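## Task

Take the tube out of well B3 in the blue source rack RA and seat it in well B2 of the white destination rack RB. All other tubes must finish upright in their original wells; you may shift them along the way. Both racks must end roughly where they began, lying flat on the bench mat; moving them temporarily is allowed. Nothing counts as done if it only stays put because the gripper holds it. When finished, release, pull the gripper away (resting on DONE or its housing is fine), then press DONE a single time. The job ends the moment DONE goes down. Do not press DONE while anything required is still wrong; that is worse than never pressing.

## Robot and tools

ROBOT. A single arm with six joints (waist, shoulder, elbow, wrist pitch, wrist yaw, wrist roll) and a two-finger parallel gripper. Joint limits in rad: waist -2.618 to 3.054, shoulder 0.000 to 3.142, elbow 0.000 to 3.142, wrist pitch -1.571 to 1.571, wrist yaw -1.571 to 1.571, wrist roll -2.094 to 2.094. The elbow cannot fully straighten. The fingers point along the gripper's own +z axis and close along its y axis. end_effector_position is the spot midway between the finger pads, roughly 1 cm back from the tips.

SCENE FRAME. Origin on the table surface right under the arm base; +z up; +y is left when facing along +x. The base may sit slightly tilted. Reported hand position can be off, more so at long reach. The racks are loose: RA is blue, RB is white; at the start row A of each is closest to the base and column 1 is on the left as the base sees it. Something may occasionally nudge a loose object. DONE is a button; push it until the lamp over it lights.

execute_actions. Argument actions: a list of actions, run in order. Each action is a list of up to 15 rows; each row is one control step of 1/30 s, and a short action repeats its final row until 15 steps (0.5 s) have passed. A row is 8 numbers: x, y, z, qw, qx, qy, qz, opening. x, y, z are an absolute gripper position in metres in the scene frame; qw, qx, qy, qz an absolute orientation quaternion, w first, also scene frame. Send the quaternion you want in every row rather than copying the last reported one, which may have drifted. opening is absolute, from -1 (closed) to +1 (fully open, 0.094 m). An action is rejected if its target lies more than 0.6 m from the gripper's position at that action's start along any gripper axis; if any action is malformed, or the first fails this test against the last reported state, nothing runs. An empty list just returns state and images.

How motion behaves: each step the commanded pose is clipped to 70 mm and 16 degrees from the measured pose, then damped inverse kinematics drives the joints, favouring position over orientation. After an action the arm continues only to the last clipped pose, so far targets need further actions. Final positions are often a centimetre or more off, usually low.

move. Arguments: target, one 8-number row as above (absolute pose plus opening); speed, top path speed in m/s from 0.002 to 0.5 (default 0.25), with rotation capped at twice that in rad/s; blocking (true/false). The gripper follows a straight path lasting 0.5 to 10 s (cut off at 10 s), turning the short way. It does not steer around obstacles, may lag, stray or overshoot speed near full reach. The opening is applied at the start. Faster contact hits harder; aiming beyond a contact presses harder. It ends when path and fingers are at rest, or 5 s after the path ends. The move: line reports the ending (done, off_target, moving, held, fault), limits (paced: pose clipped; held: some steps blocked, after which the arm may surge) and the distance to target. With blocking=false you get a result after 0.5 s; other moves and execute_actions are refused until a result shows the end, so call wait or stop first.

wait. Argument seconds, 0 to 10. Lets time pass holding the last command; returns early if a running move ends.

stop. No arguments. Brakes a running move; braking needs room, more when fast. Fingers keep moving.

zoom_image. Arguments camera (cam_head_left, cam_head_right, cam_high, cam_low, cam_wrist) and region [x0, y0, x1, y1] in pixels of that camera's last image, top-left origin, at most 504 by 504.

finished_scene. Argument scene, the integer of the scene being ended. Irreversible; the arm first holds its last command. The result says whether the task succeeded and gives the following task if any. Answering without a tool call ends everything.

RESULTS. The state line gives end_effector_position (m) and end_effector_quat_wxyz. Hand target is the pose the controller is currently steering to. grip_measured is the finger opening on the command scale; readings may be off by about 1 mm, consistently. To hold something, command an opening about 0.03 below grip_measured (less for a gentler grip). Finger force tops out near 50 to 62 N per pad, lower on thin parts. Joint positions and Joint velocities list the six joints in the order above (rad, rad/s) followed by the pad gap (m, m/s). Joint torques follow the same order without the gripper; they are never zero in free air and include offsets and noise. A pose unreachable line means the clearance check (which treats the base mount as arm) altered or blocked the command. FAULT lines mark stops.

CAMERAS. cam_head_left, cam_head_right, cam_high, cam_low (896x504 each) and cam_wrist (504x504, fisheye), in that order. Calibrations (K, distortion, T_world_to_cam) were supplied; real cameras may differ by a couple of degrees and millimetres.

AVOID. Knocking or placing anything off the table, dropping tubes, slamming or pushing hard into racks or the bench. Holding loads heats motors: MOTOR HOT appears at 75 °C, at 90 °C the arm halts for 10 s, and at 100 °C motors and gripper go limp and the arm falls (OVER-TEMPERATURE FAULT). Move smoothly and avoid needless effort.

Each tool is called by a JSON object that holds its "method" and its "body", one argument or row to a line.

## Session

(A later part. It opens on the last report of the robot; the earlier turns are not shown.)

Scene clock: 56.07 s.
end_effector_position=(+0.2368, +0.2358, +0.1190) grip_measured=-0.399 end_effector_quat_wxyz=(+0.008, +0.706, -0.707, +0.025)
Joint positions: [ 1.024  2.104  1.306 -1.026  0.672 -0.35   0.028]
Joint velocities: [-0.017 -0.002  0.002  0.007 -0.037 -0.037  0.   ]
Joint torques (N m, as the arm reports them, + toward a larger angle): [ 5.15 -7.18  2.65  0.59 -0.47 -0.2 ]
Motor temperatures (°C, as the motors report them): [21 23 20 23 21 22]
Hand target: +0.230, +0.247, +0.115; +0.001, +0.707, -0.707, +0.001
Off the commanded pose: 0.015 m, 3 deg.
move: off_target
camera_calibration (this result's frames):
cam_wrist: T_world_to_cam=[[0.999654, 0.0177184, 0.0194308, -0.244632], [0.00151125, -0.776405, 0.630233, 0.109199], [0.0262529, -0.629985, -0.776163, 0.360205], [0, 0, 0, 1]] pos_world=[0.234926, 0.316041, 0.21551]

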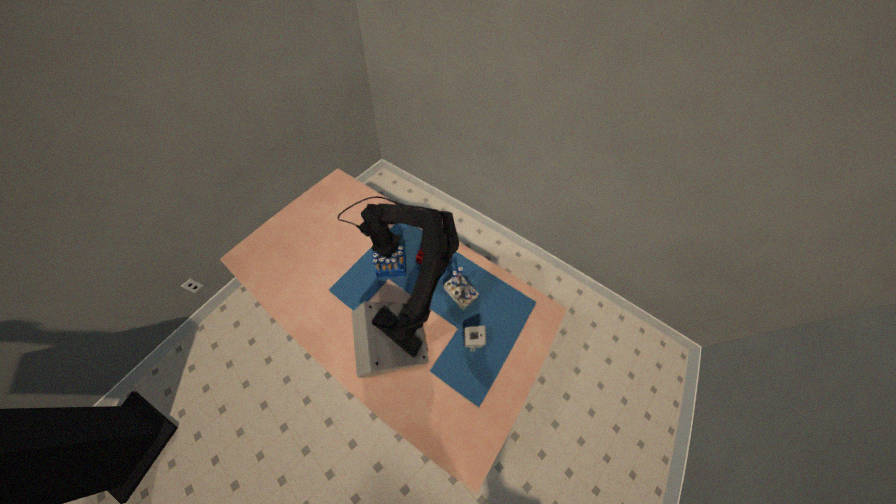

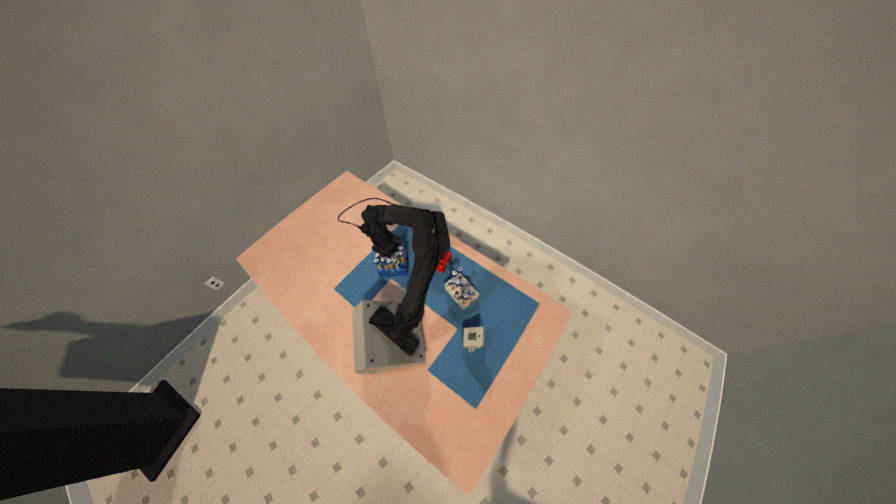

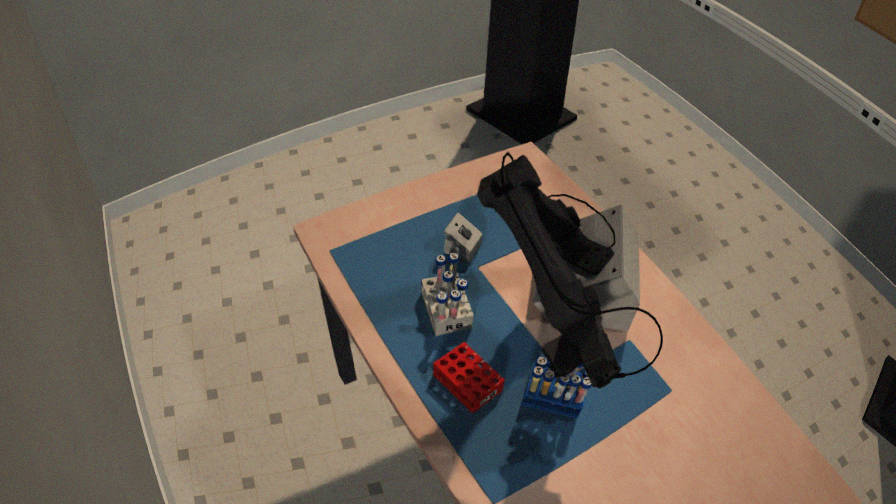

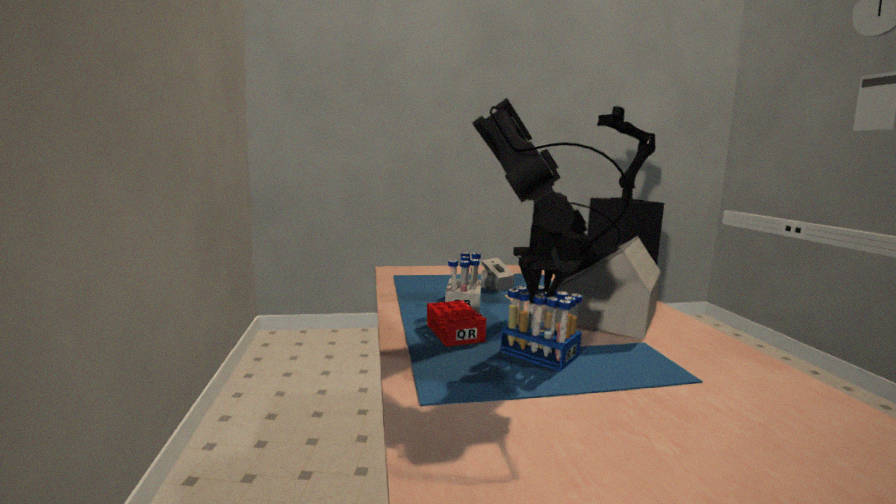

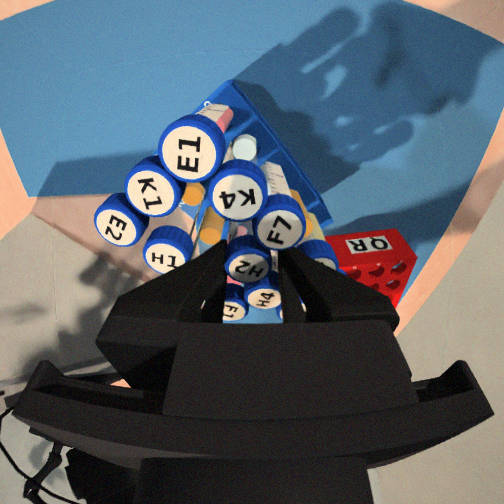

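Contact deflection, cap is between the fingers. Close.

{"method": "move", "body": {
  "target": [0.233,0.244,0.118,0,0.707,-0.707,0,-0.62],
  "speed": 0.02
}}

{"method": "move", "body": {
  "target": [0.233,0.244,0.26,0,0.707,-0.707,0,-0.62],
  "speed": 0.06
}}

Scene clock: 61.17 s.
end_effector_position=(+0.2357, +0.2344, +0.1191) grip_measured=-0.545 end_effector_quat_wxyz=(+0.012, +0.713, -0.700, +0.025)
Joint positions: [ 1.024  2.104  1.306 -1.034  0.669 -0.365  0.021]
Joint velocities: [-0.027 -0.017 -0.017 -0.007 -0.081 -0.007 -0.   ]
Joint torques (N m, as the arm reports them, + toward a larger angle): [ 4.75 -8.29  3.25  0.5  -0.39 -0.14]
Motor temperatures (°C, as the motors report them): [21 23 20 23 21 22]
Hand target: +0.234, +0.244, +0.119; +0.001, +0.707, -0.707, +0.001
Off the commanded pose: 0.010 m, 3 deg.
move: off_target
camera_calibration (this result's frames):
cam_wrist: T_world_to_cam=[[0.999216, 0.0372734, 0.0133087, -0.247274], [0.0203821, -0.77286, 0.634249, 0.102331], [0.0339264, -0.633481, -0.773014, 0.358027], [0, 0, 0, 1]] pos_world=[0.232848, 0.315107, 0.215148]

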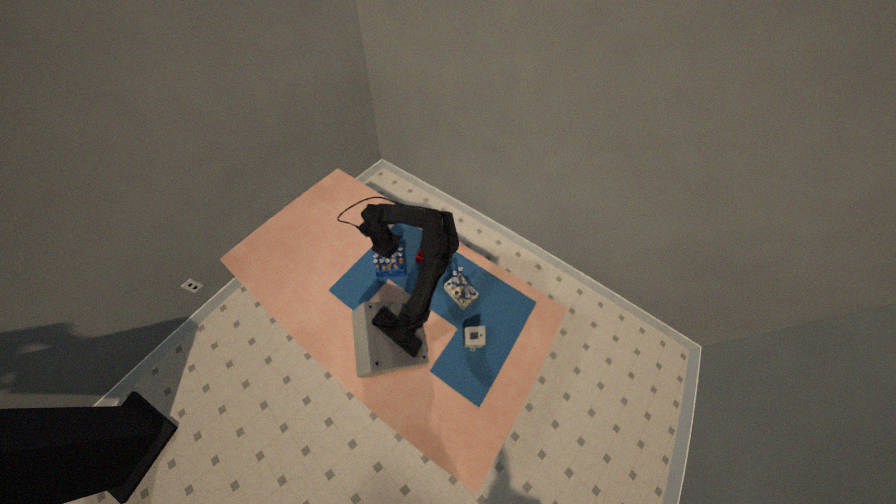

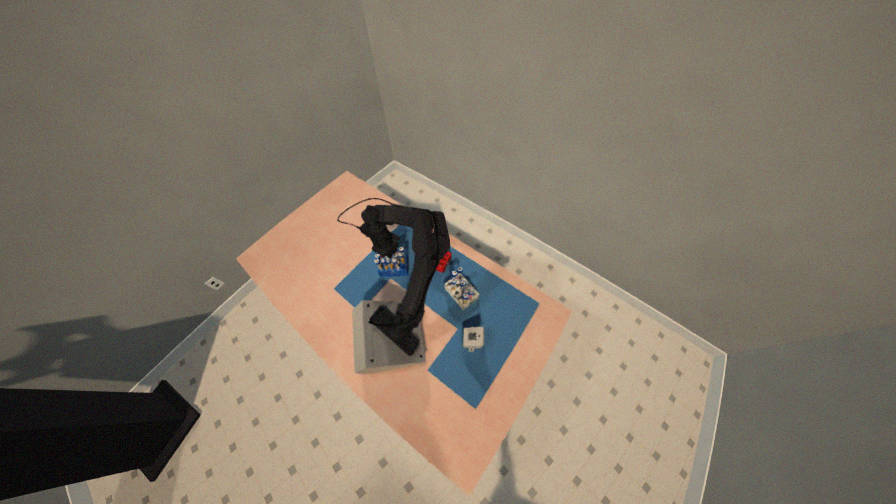

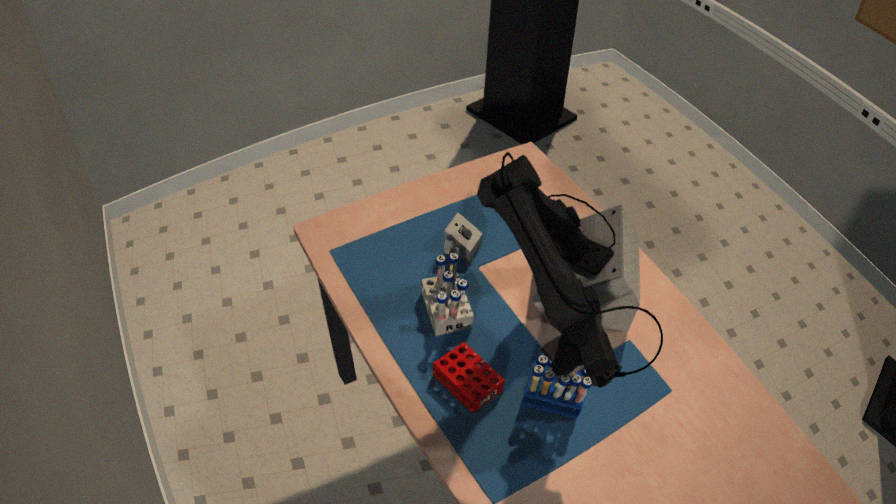

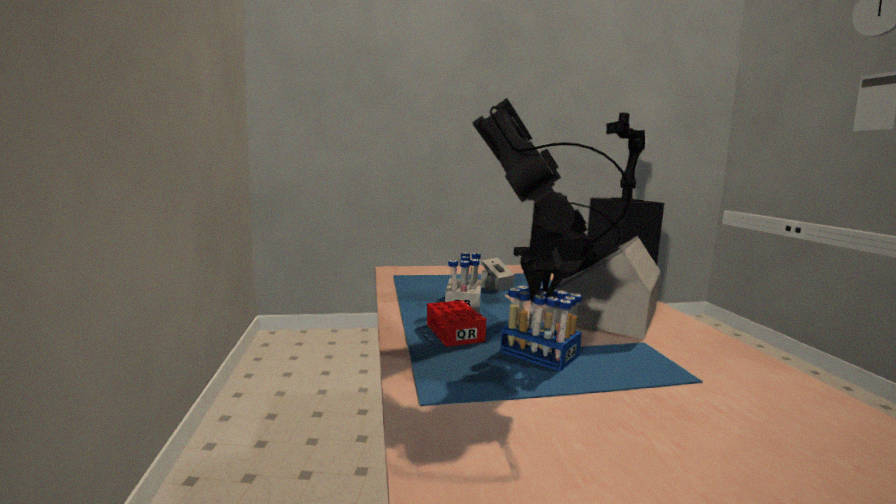

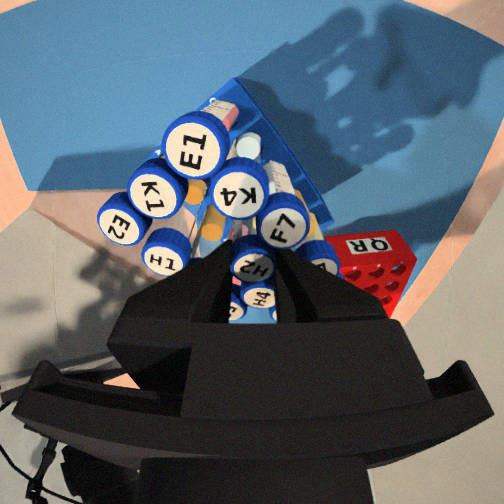

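Scene clock: 63.90 s.
end_effector_position=(+0.2341, +0.2388, +0.2400) grip_measured=-0.545 end_effector_quat_wxyz=(+0.013, +0.711, -0.703, +0.006)
Joint positions: [ 1.208  2.104  1.71  -1.542  0.579 -0.155  0.021]
Joint velocities: [-0.002 -0.027 -0.027 -0.066  0.051  0.007 -0.   ]
Joint torques (N m, as the arm reports them, + toward a larger angle): [ 7.64 -8.59  6.61 -0.05 -0.16  0.09]
Motor temperatures (°C, as the motors report them): [22 24 20 23 21 22]
Hand target: +0.232, +0.244, +0.260; -0.010, +0.708, -0.707, -0.010
Off the commanded pose: 0.021 m, 2 deg.
joint sent to its limit — the command would take joint 4 (wrist pitch) past its lower limit, so that joint was sent only as far as its limit.
move: off_target
camera_calibration (this result's frames):
cam_wrist: T_world_to_cam=[[0.999491, 0.0288518, -0.0135811, -0.239033], [0.0311136, -0.789022, 0.613577, 0.0353369], [0.00698701, -0.613687, -0.789518, 0.459879], [0, 0, 0, 1]] pos_world=[0.234599, 0.317, 0.338154]

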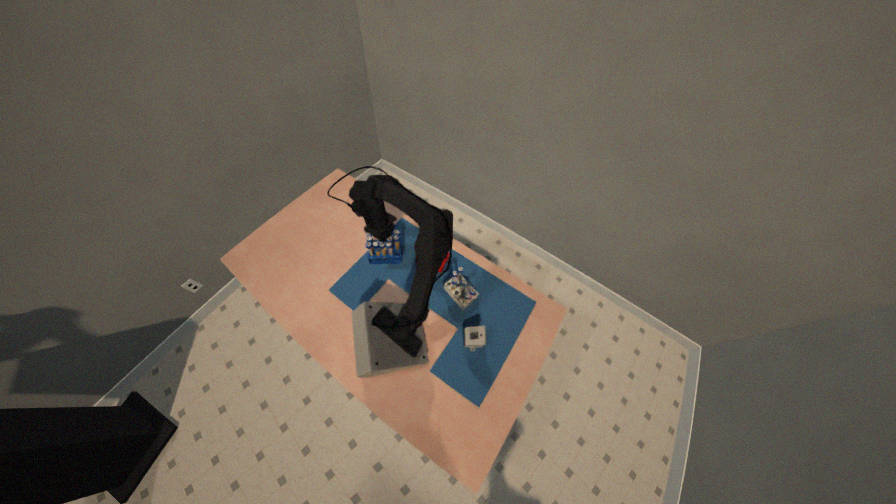

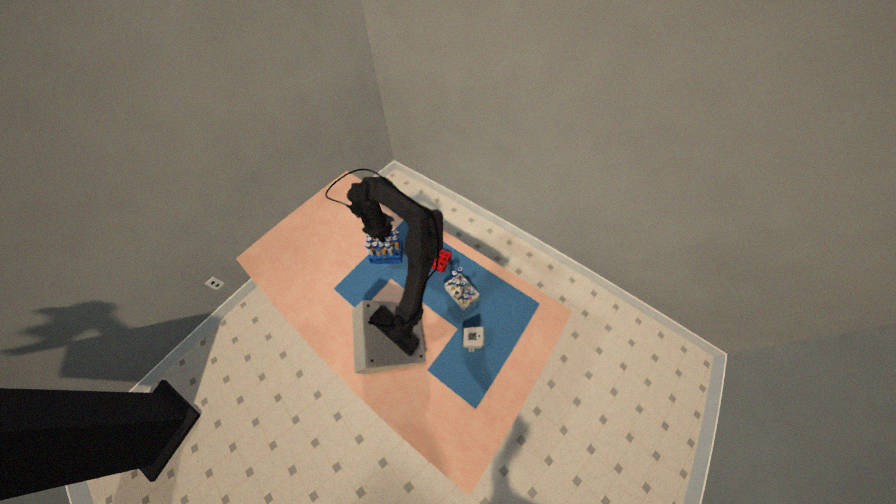

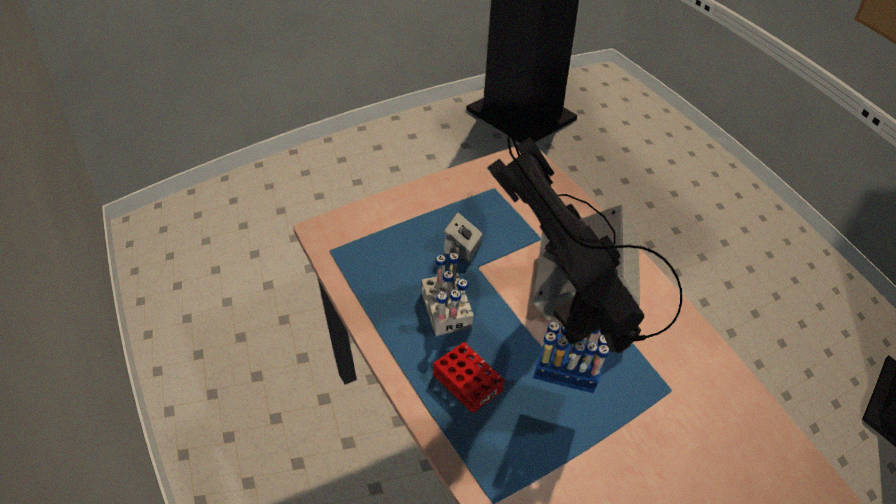

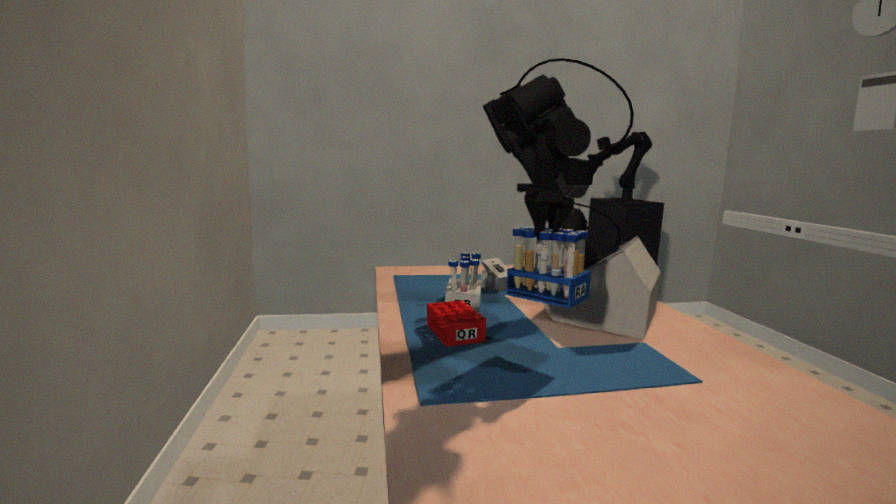

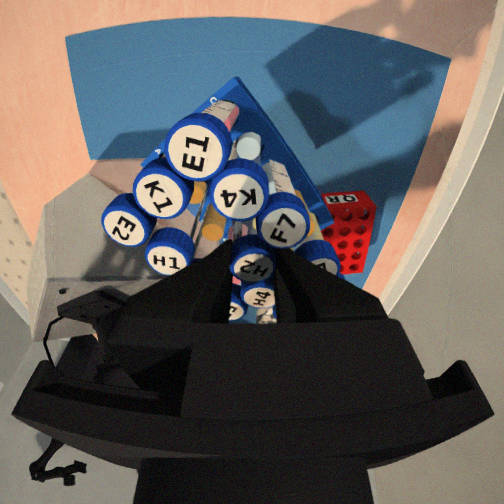

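{"method": "move", "body": {
  "target": [0.233,0.244,0.121,0,0.707,-0.707,0,-0.62],
  "speed": 0.03
}}

{"method": "move", "body": {
  "target": [0.233,0.244,0.121,0,0.79,-0.61,0,-0.62],
  "speed": 0.1
}}

{"method": "move", "body": {
  "target": [0.233,0.244,0.14,0,0.707,-0.707,0,-0.62],
  "speed": 0.1
}}

Scene clock: 72.20 s.
end_effector_position=(+0.2305, +0.2366, +0.1206) grip_measured=-0.545 end_effector_quat_wxyz=(+0.019, +0.709, -0.705, +0.010)
Joint positions: [ 1.026  2.104  1.312 -1.043  0.635 -0.35   0.021]
Joint velocities: [-0.002  0.002  0.002 -0.081 -0.007  0.022 -0.001]
Joint torques (N m, as the arm reports them, + toward a larger angle): [ 5.09 -8.39  3.04  0.43  0.02 -0.16]
Motor temperatures (°C, as the motors report them): [22 24 20 23 21 22]
Hand target: +0.234, +0.243, +0.121; +0.001, +0.706, -0.708, +0.004
Off the commanded pose: 0.008 m, 2 deg.
move: done
camera_calibration (this result's frames):
cam_wrist: T_world_to_cam=[[0.999558, 0.0241609, -0.0173154, -0.235372], [0.0296821, -0.780045, 0.625019, 0.103817], [0.00159426, -0.625257, -0.780417, 0.367182], [0, 0, 0, 1]] pos_world=[0.231601, 0.316252, 0.217592]

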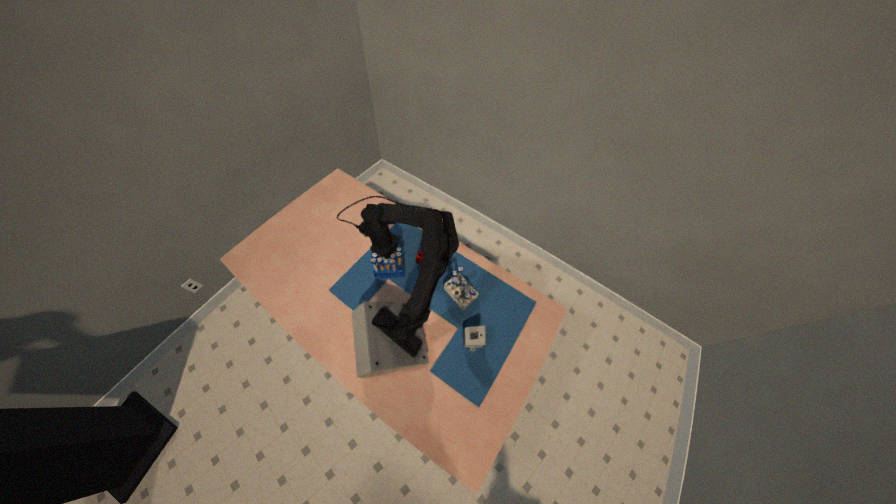

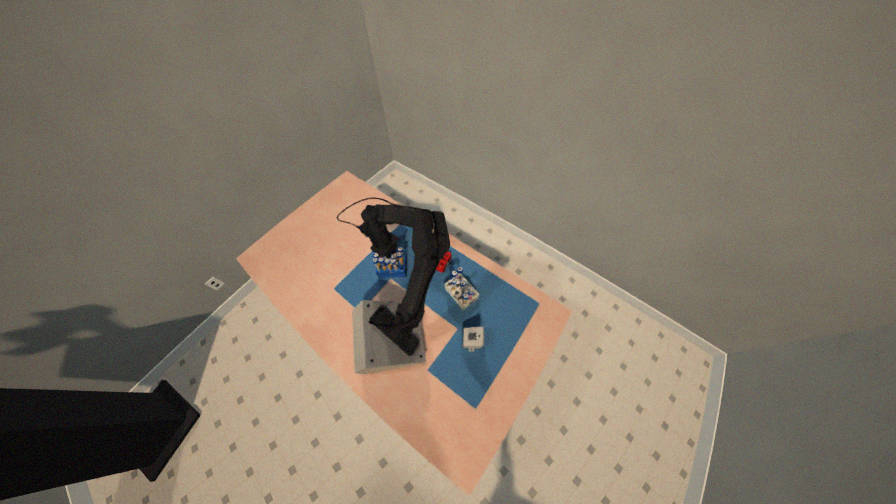

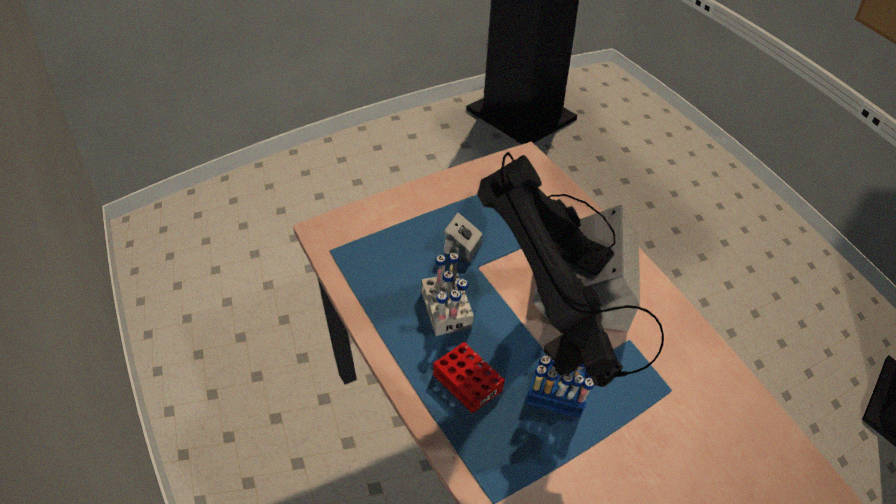

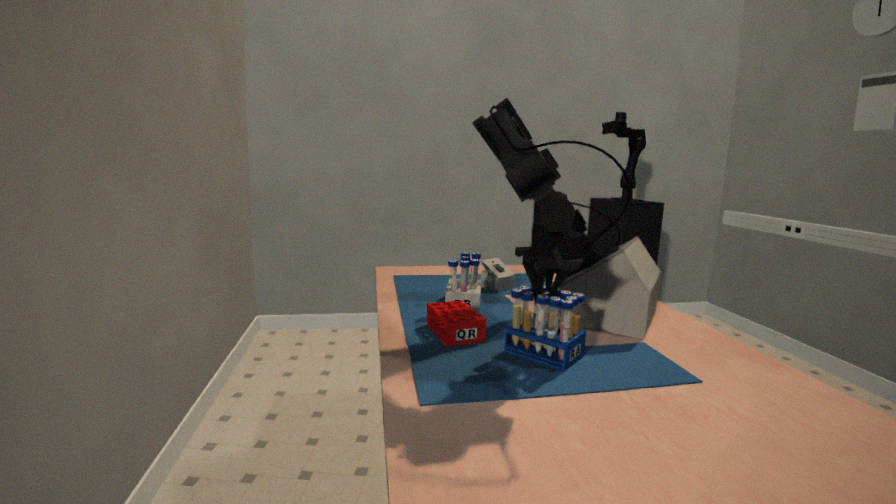

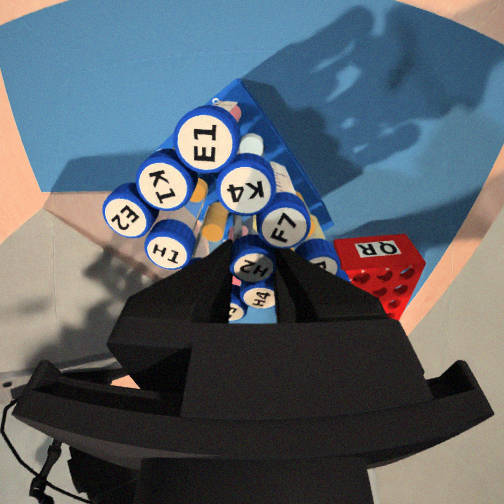

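Scene clock: 73.87 s.
end_effector_position=(+0.2314, +0.2366, +0.1212) grip_measured=-0.547 end_effector_quat_wxyz=(+0.018, +0.784, -0.621, +0.008)
Joint positions: [ 1.026  2.101  1.312 -1.042  0.638 -0.578  0.021]
Joint velocities: [-0.002 -0.007 -0.012 -0.081 -0.037  0.051  0.001]
Joint torques (N m, as the arm reports them, + toward a larger angle): [ 5.07 -8.26  3.13  0.38 -0.08 -0.43]
Motor temperatures (°C, as the motors report them): [22 24 20 23 21 22]
Hand target: +0.233, +0.244, +0.121; +0.001, +0.791, -0.612, +0.001
Off the commanded pose: 0.008 m, 3 deg.
move: off_target
camera_calibration (this result's frames):
cam_wrist: T_world_to_cam=[[0.968795, 0.246867, -0.0222149, -0.281307], [0.206866, -0.755922, 0.621119, 0.0572094], [0.136541, -0.606332, -0.783401, 0.332284], [0, 0, 0, 1]] pos_world=[0.215324, 0.314166, 0.218528]

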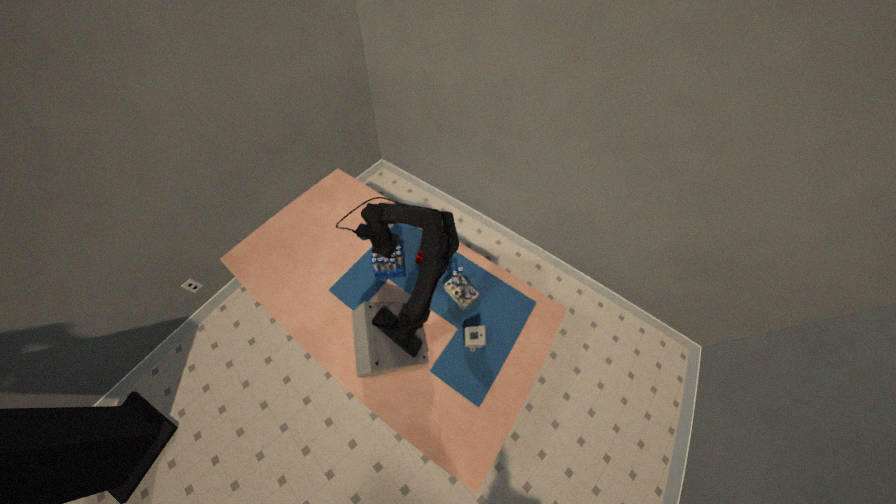

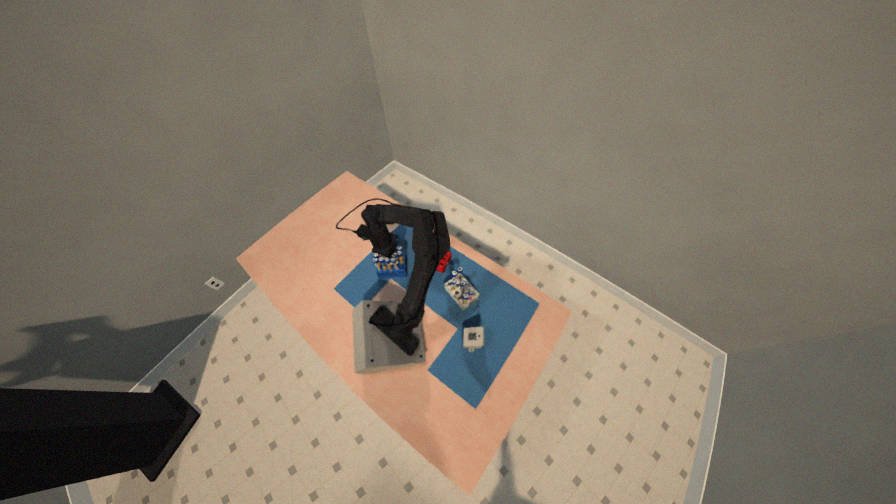

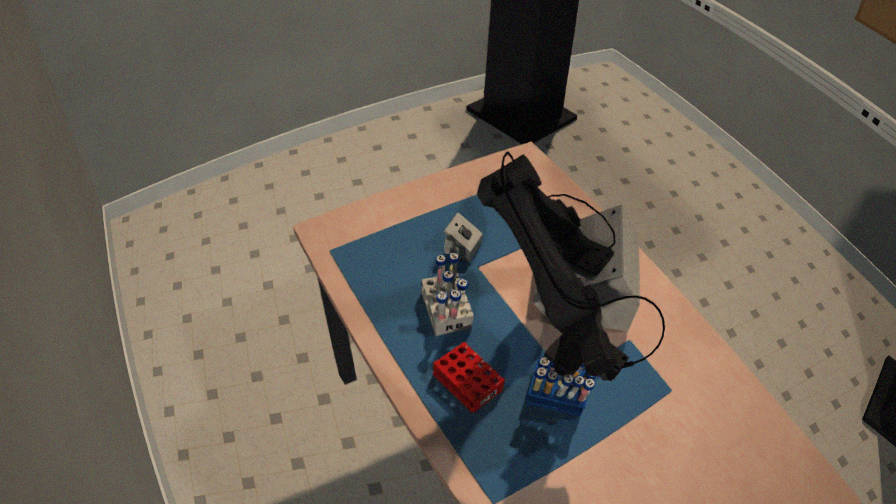

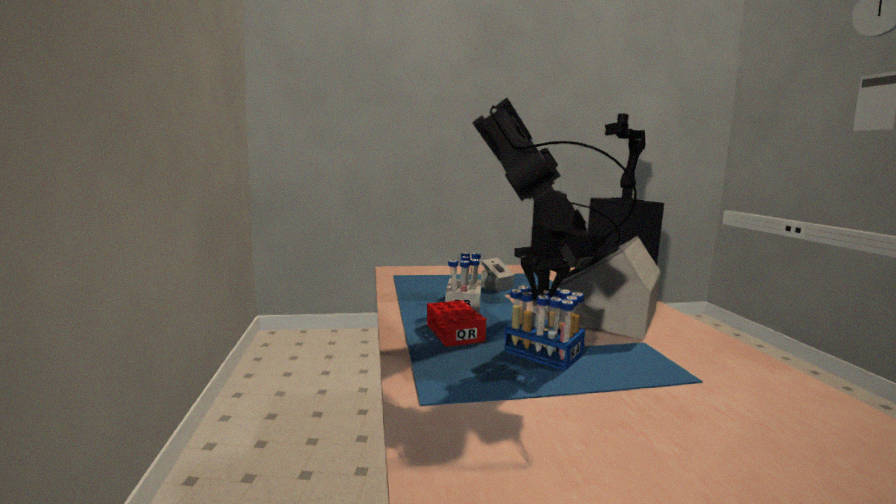

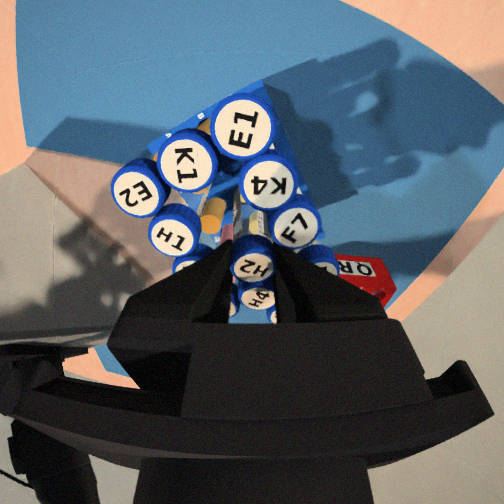

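Scene clock: 75.47 s.
end_effector_position=(+0.2305, +0.2371, +0.1217) grip_measured=-0.547 end_effector_quat_wxyz=(+0.017, +0.712, -0.702, +0.009)
Joint positions: [ 1.029  2.101  1.312 -1.042  0.635 -0.359  0.021]
Joint velocities: [ 0.002 -0.007 -0.002  0.007 -0.11   0.037 -0.001]
Joint torques (N m, as the arm reports them, + toward a larger angle): [ 7.25 -9.78  6.01 -0.22 -0.16  0.13]
Motor temperatures (°C, as the motors report them): [22 24 20 23 21 22]
Hand target: +0.233, +0.244, +0.140; -0.000, +0.707, -0.707, -0.001
Off the commanded pose: 0.020 m, 2 deg.
move: off_target
camera_calibration (this result's frames):
cam_wrist: T_world_to_cam=[[0.999333, 0.0331364, -0.0153217, -0.237709], [0.0354671, -0.781755, 0.622577, 0.102873], [0.00865216, -0.622705, -0.782409, 0.366365], [0, 0, 0, 1]] pos_world=[0.230732, 0.316436, 0.218959]

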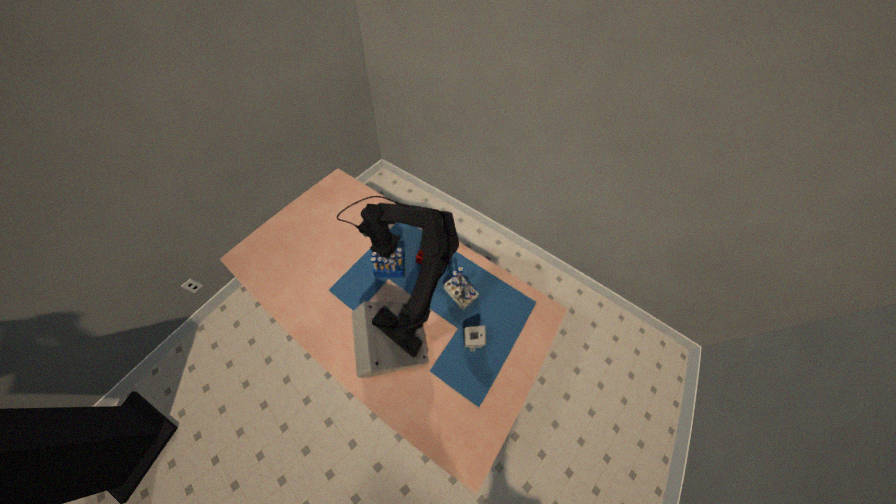

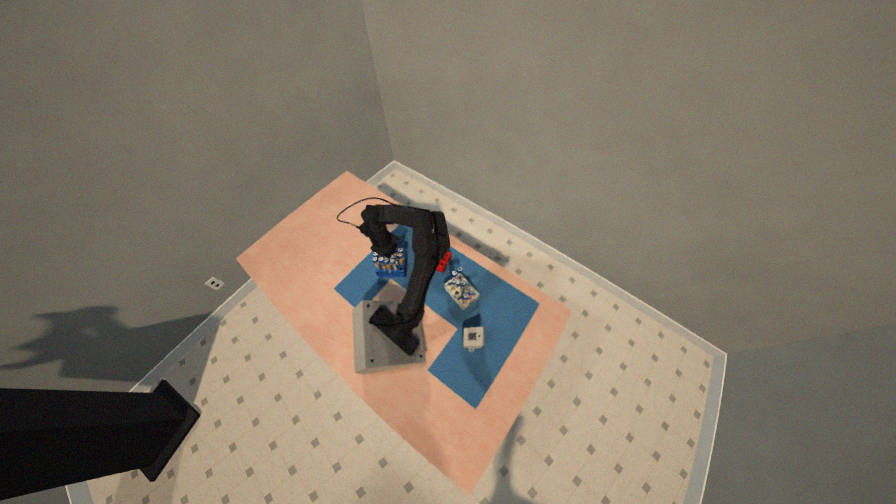

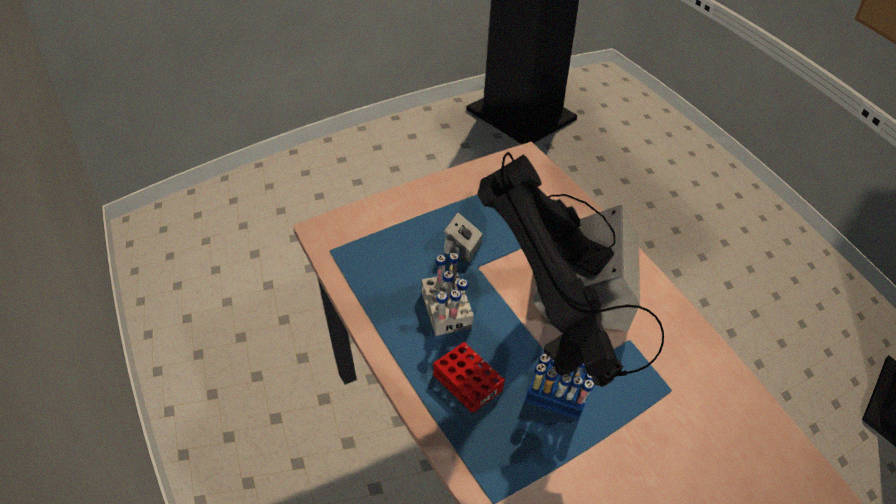

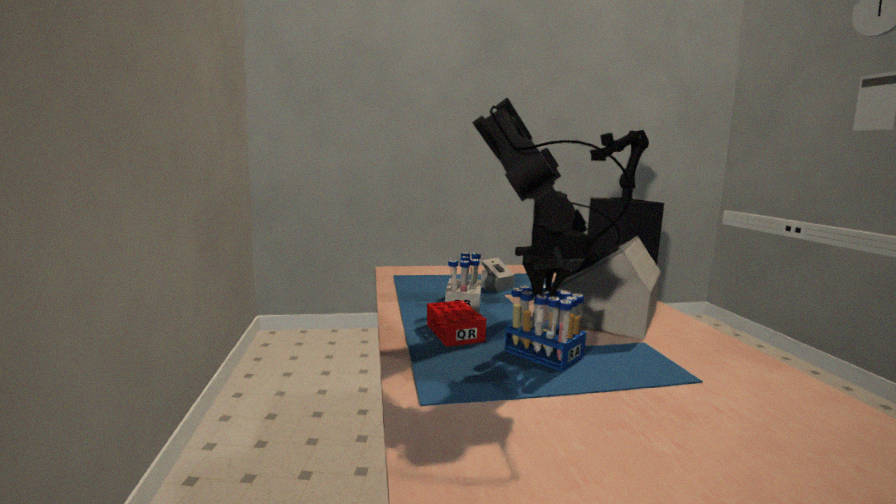

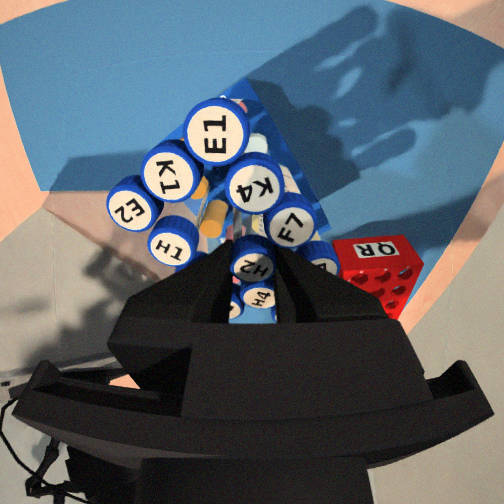

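{"method": "execute_actions", "body": {
  "actions": [
    [[0.233,0.244,0.145,0,0.78,-0.62,0,-0.62]],
    [[0.233,0.244,0.15,0,0.68,-0.73,0,-0.62]],
    [[0.233,0.244,0.155,0,0.78,-0.62,0,-0.62]],
    [[0.233,0.244,0.16,0,0.68,-0.73,0,-0.62]]
  ]
}}

Scene clock: 80.67 s.
end_effector_position=(+0.2288, +0.2340, +0.1367) grip_measured=-0.547 end_effector_quat_wxyz=(+0.028, +0.691, -0.723, +0.013)
Joint positions: [ 1.053  2.101  1.362 -1.137  0.623 -0.253  0.021]
Joint velocities: [-0.017  0.002  0.007 -0.007  0.007  0.066 -0.   ]
Joint torques (N m, as the arm reports them, + toward a larger angle): [  7.93 -10.45   6.48  -0.16  -0.1    0.06]
Motor temperatures (°C, as the motors report them): [22 24 21 23 21 22]
Hand target: +0.233, +0.243, +0.160; +0.000, +0.682, -0.732, -0.002
Off the commanded pose: 0.026 m, 4 deg.
camera_calibration (this result's frames):
cam_wrist: T_world_to_cam=[[0.999309, -0.0275753, -0.0249264, -0.220125], [-0.00530287, -0.769476, 0.638653, 0.0954018], [-0.0367913, -0.63808, -0.769091, 0.388334], [0, 0, 0, 1]] pos_world=[0.234766, 0.315127, 0.232249]

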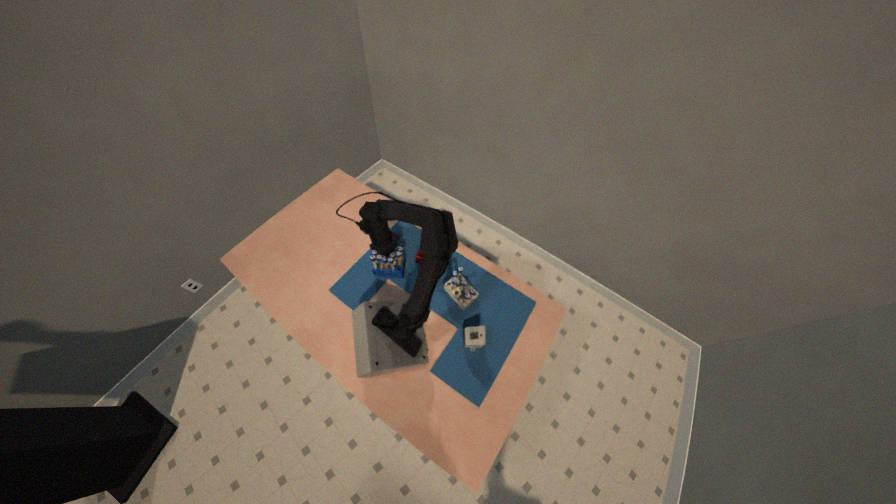

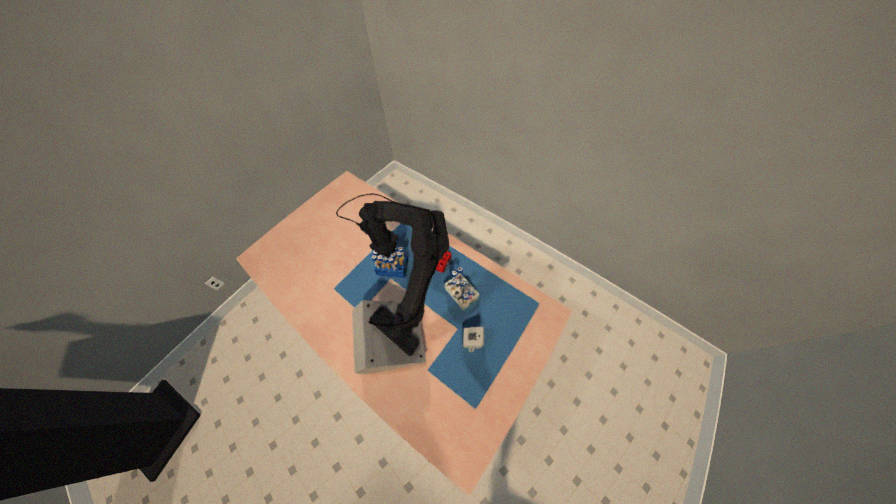

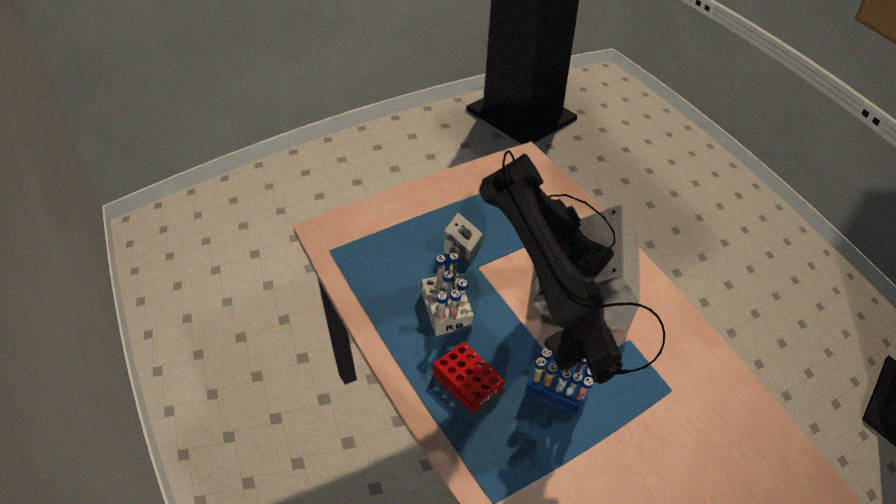

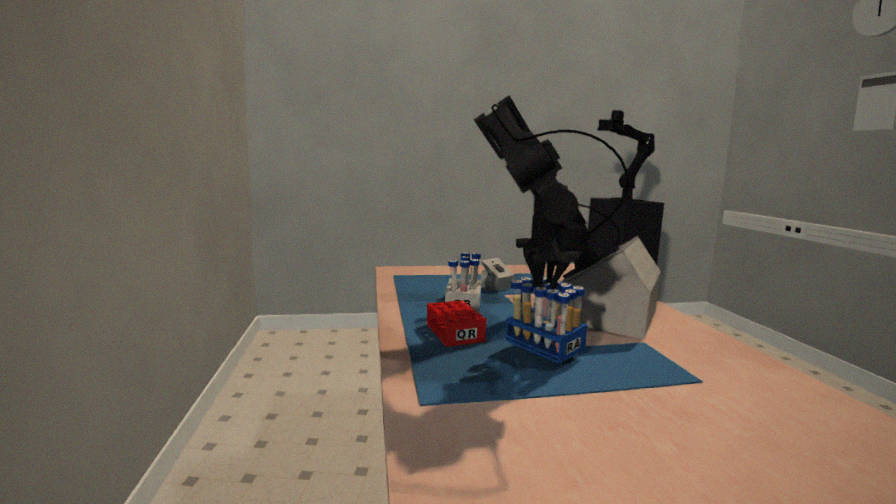

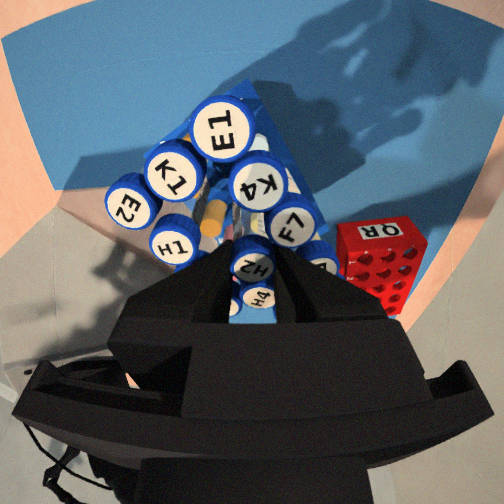

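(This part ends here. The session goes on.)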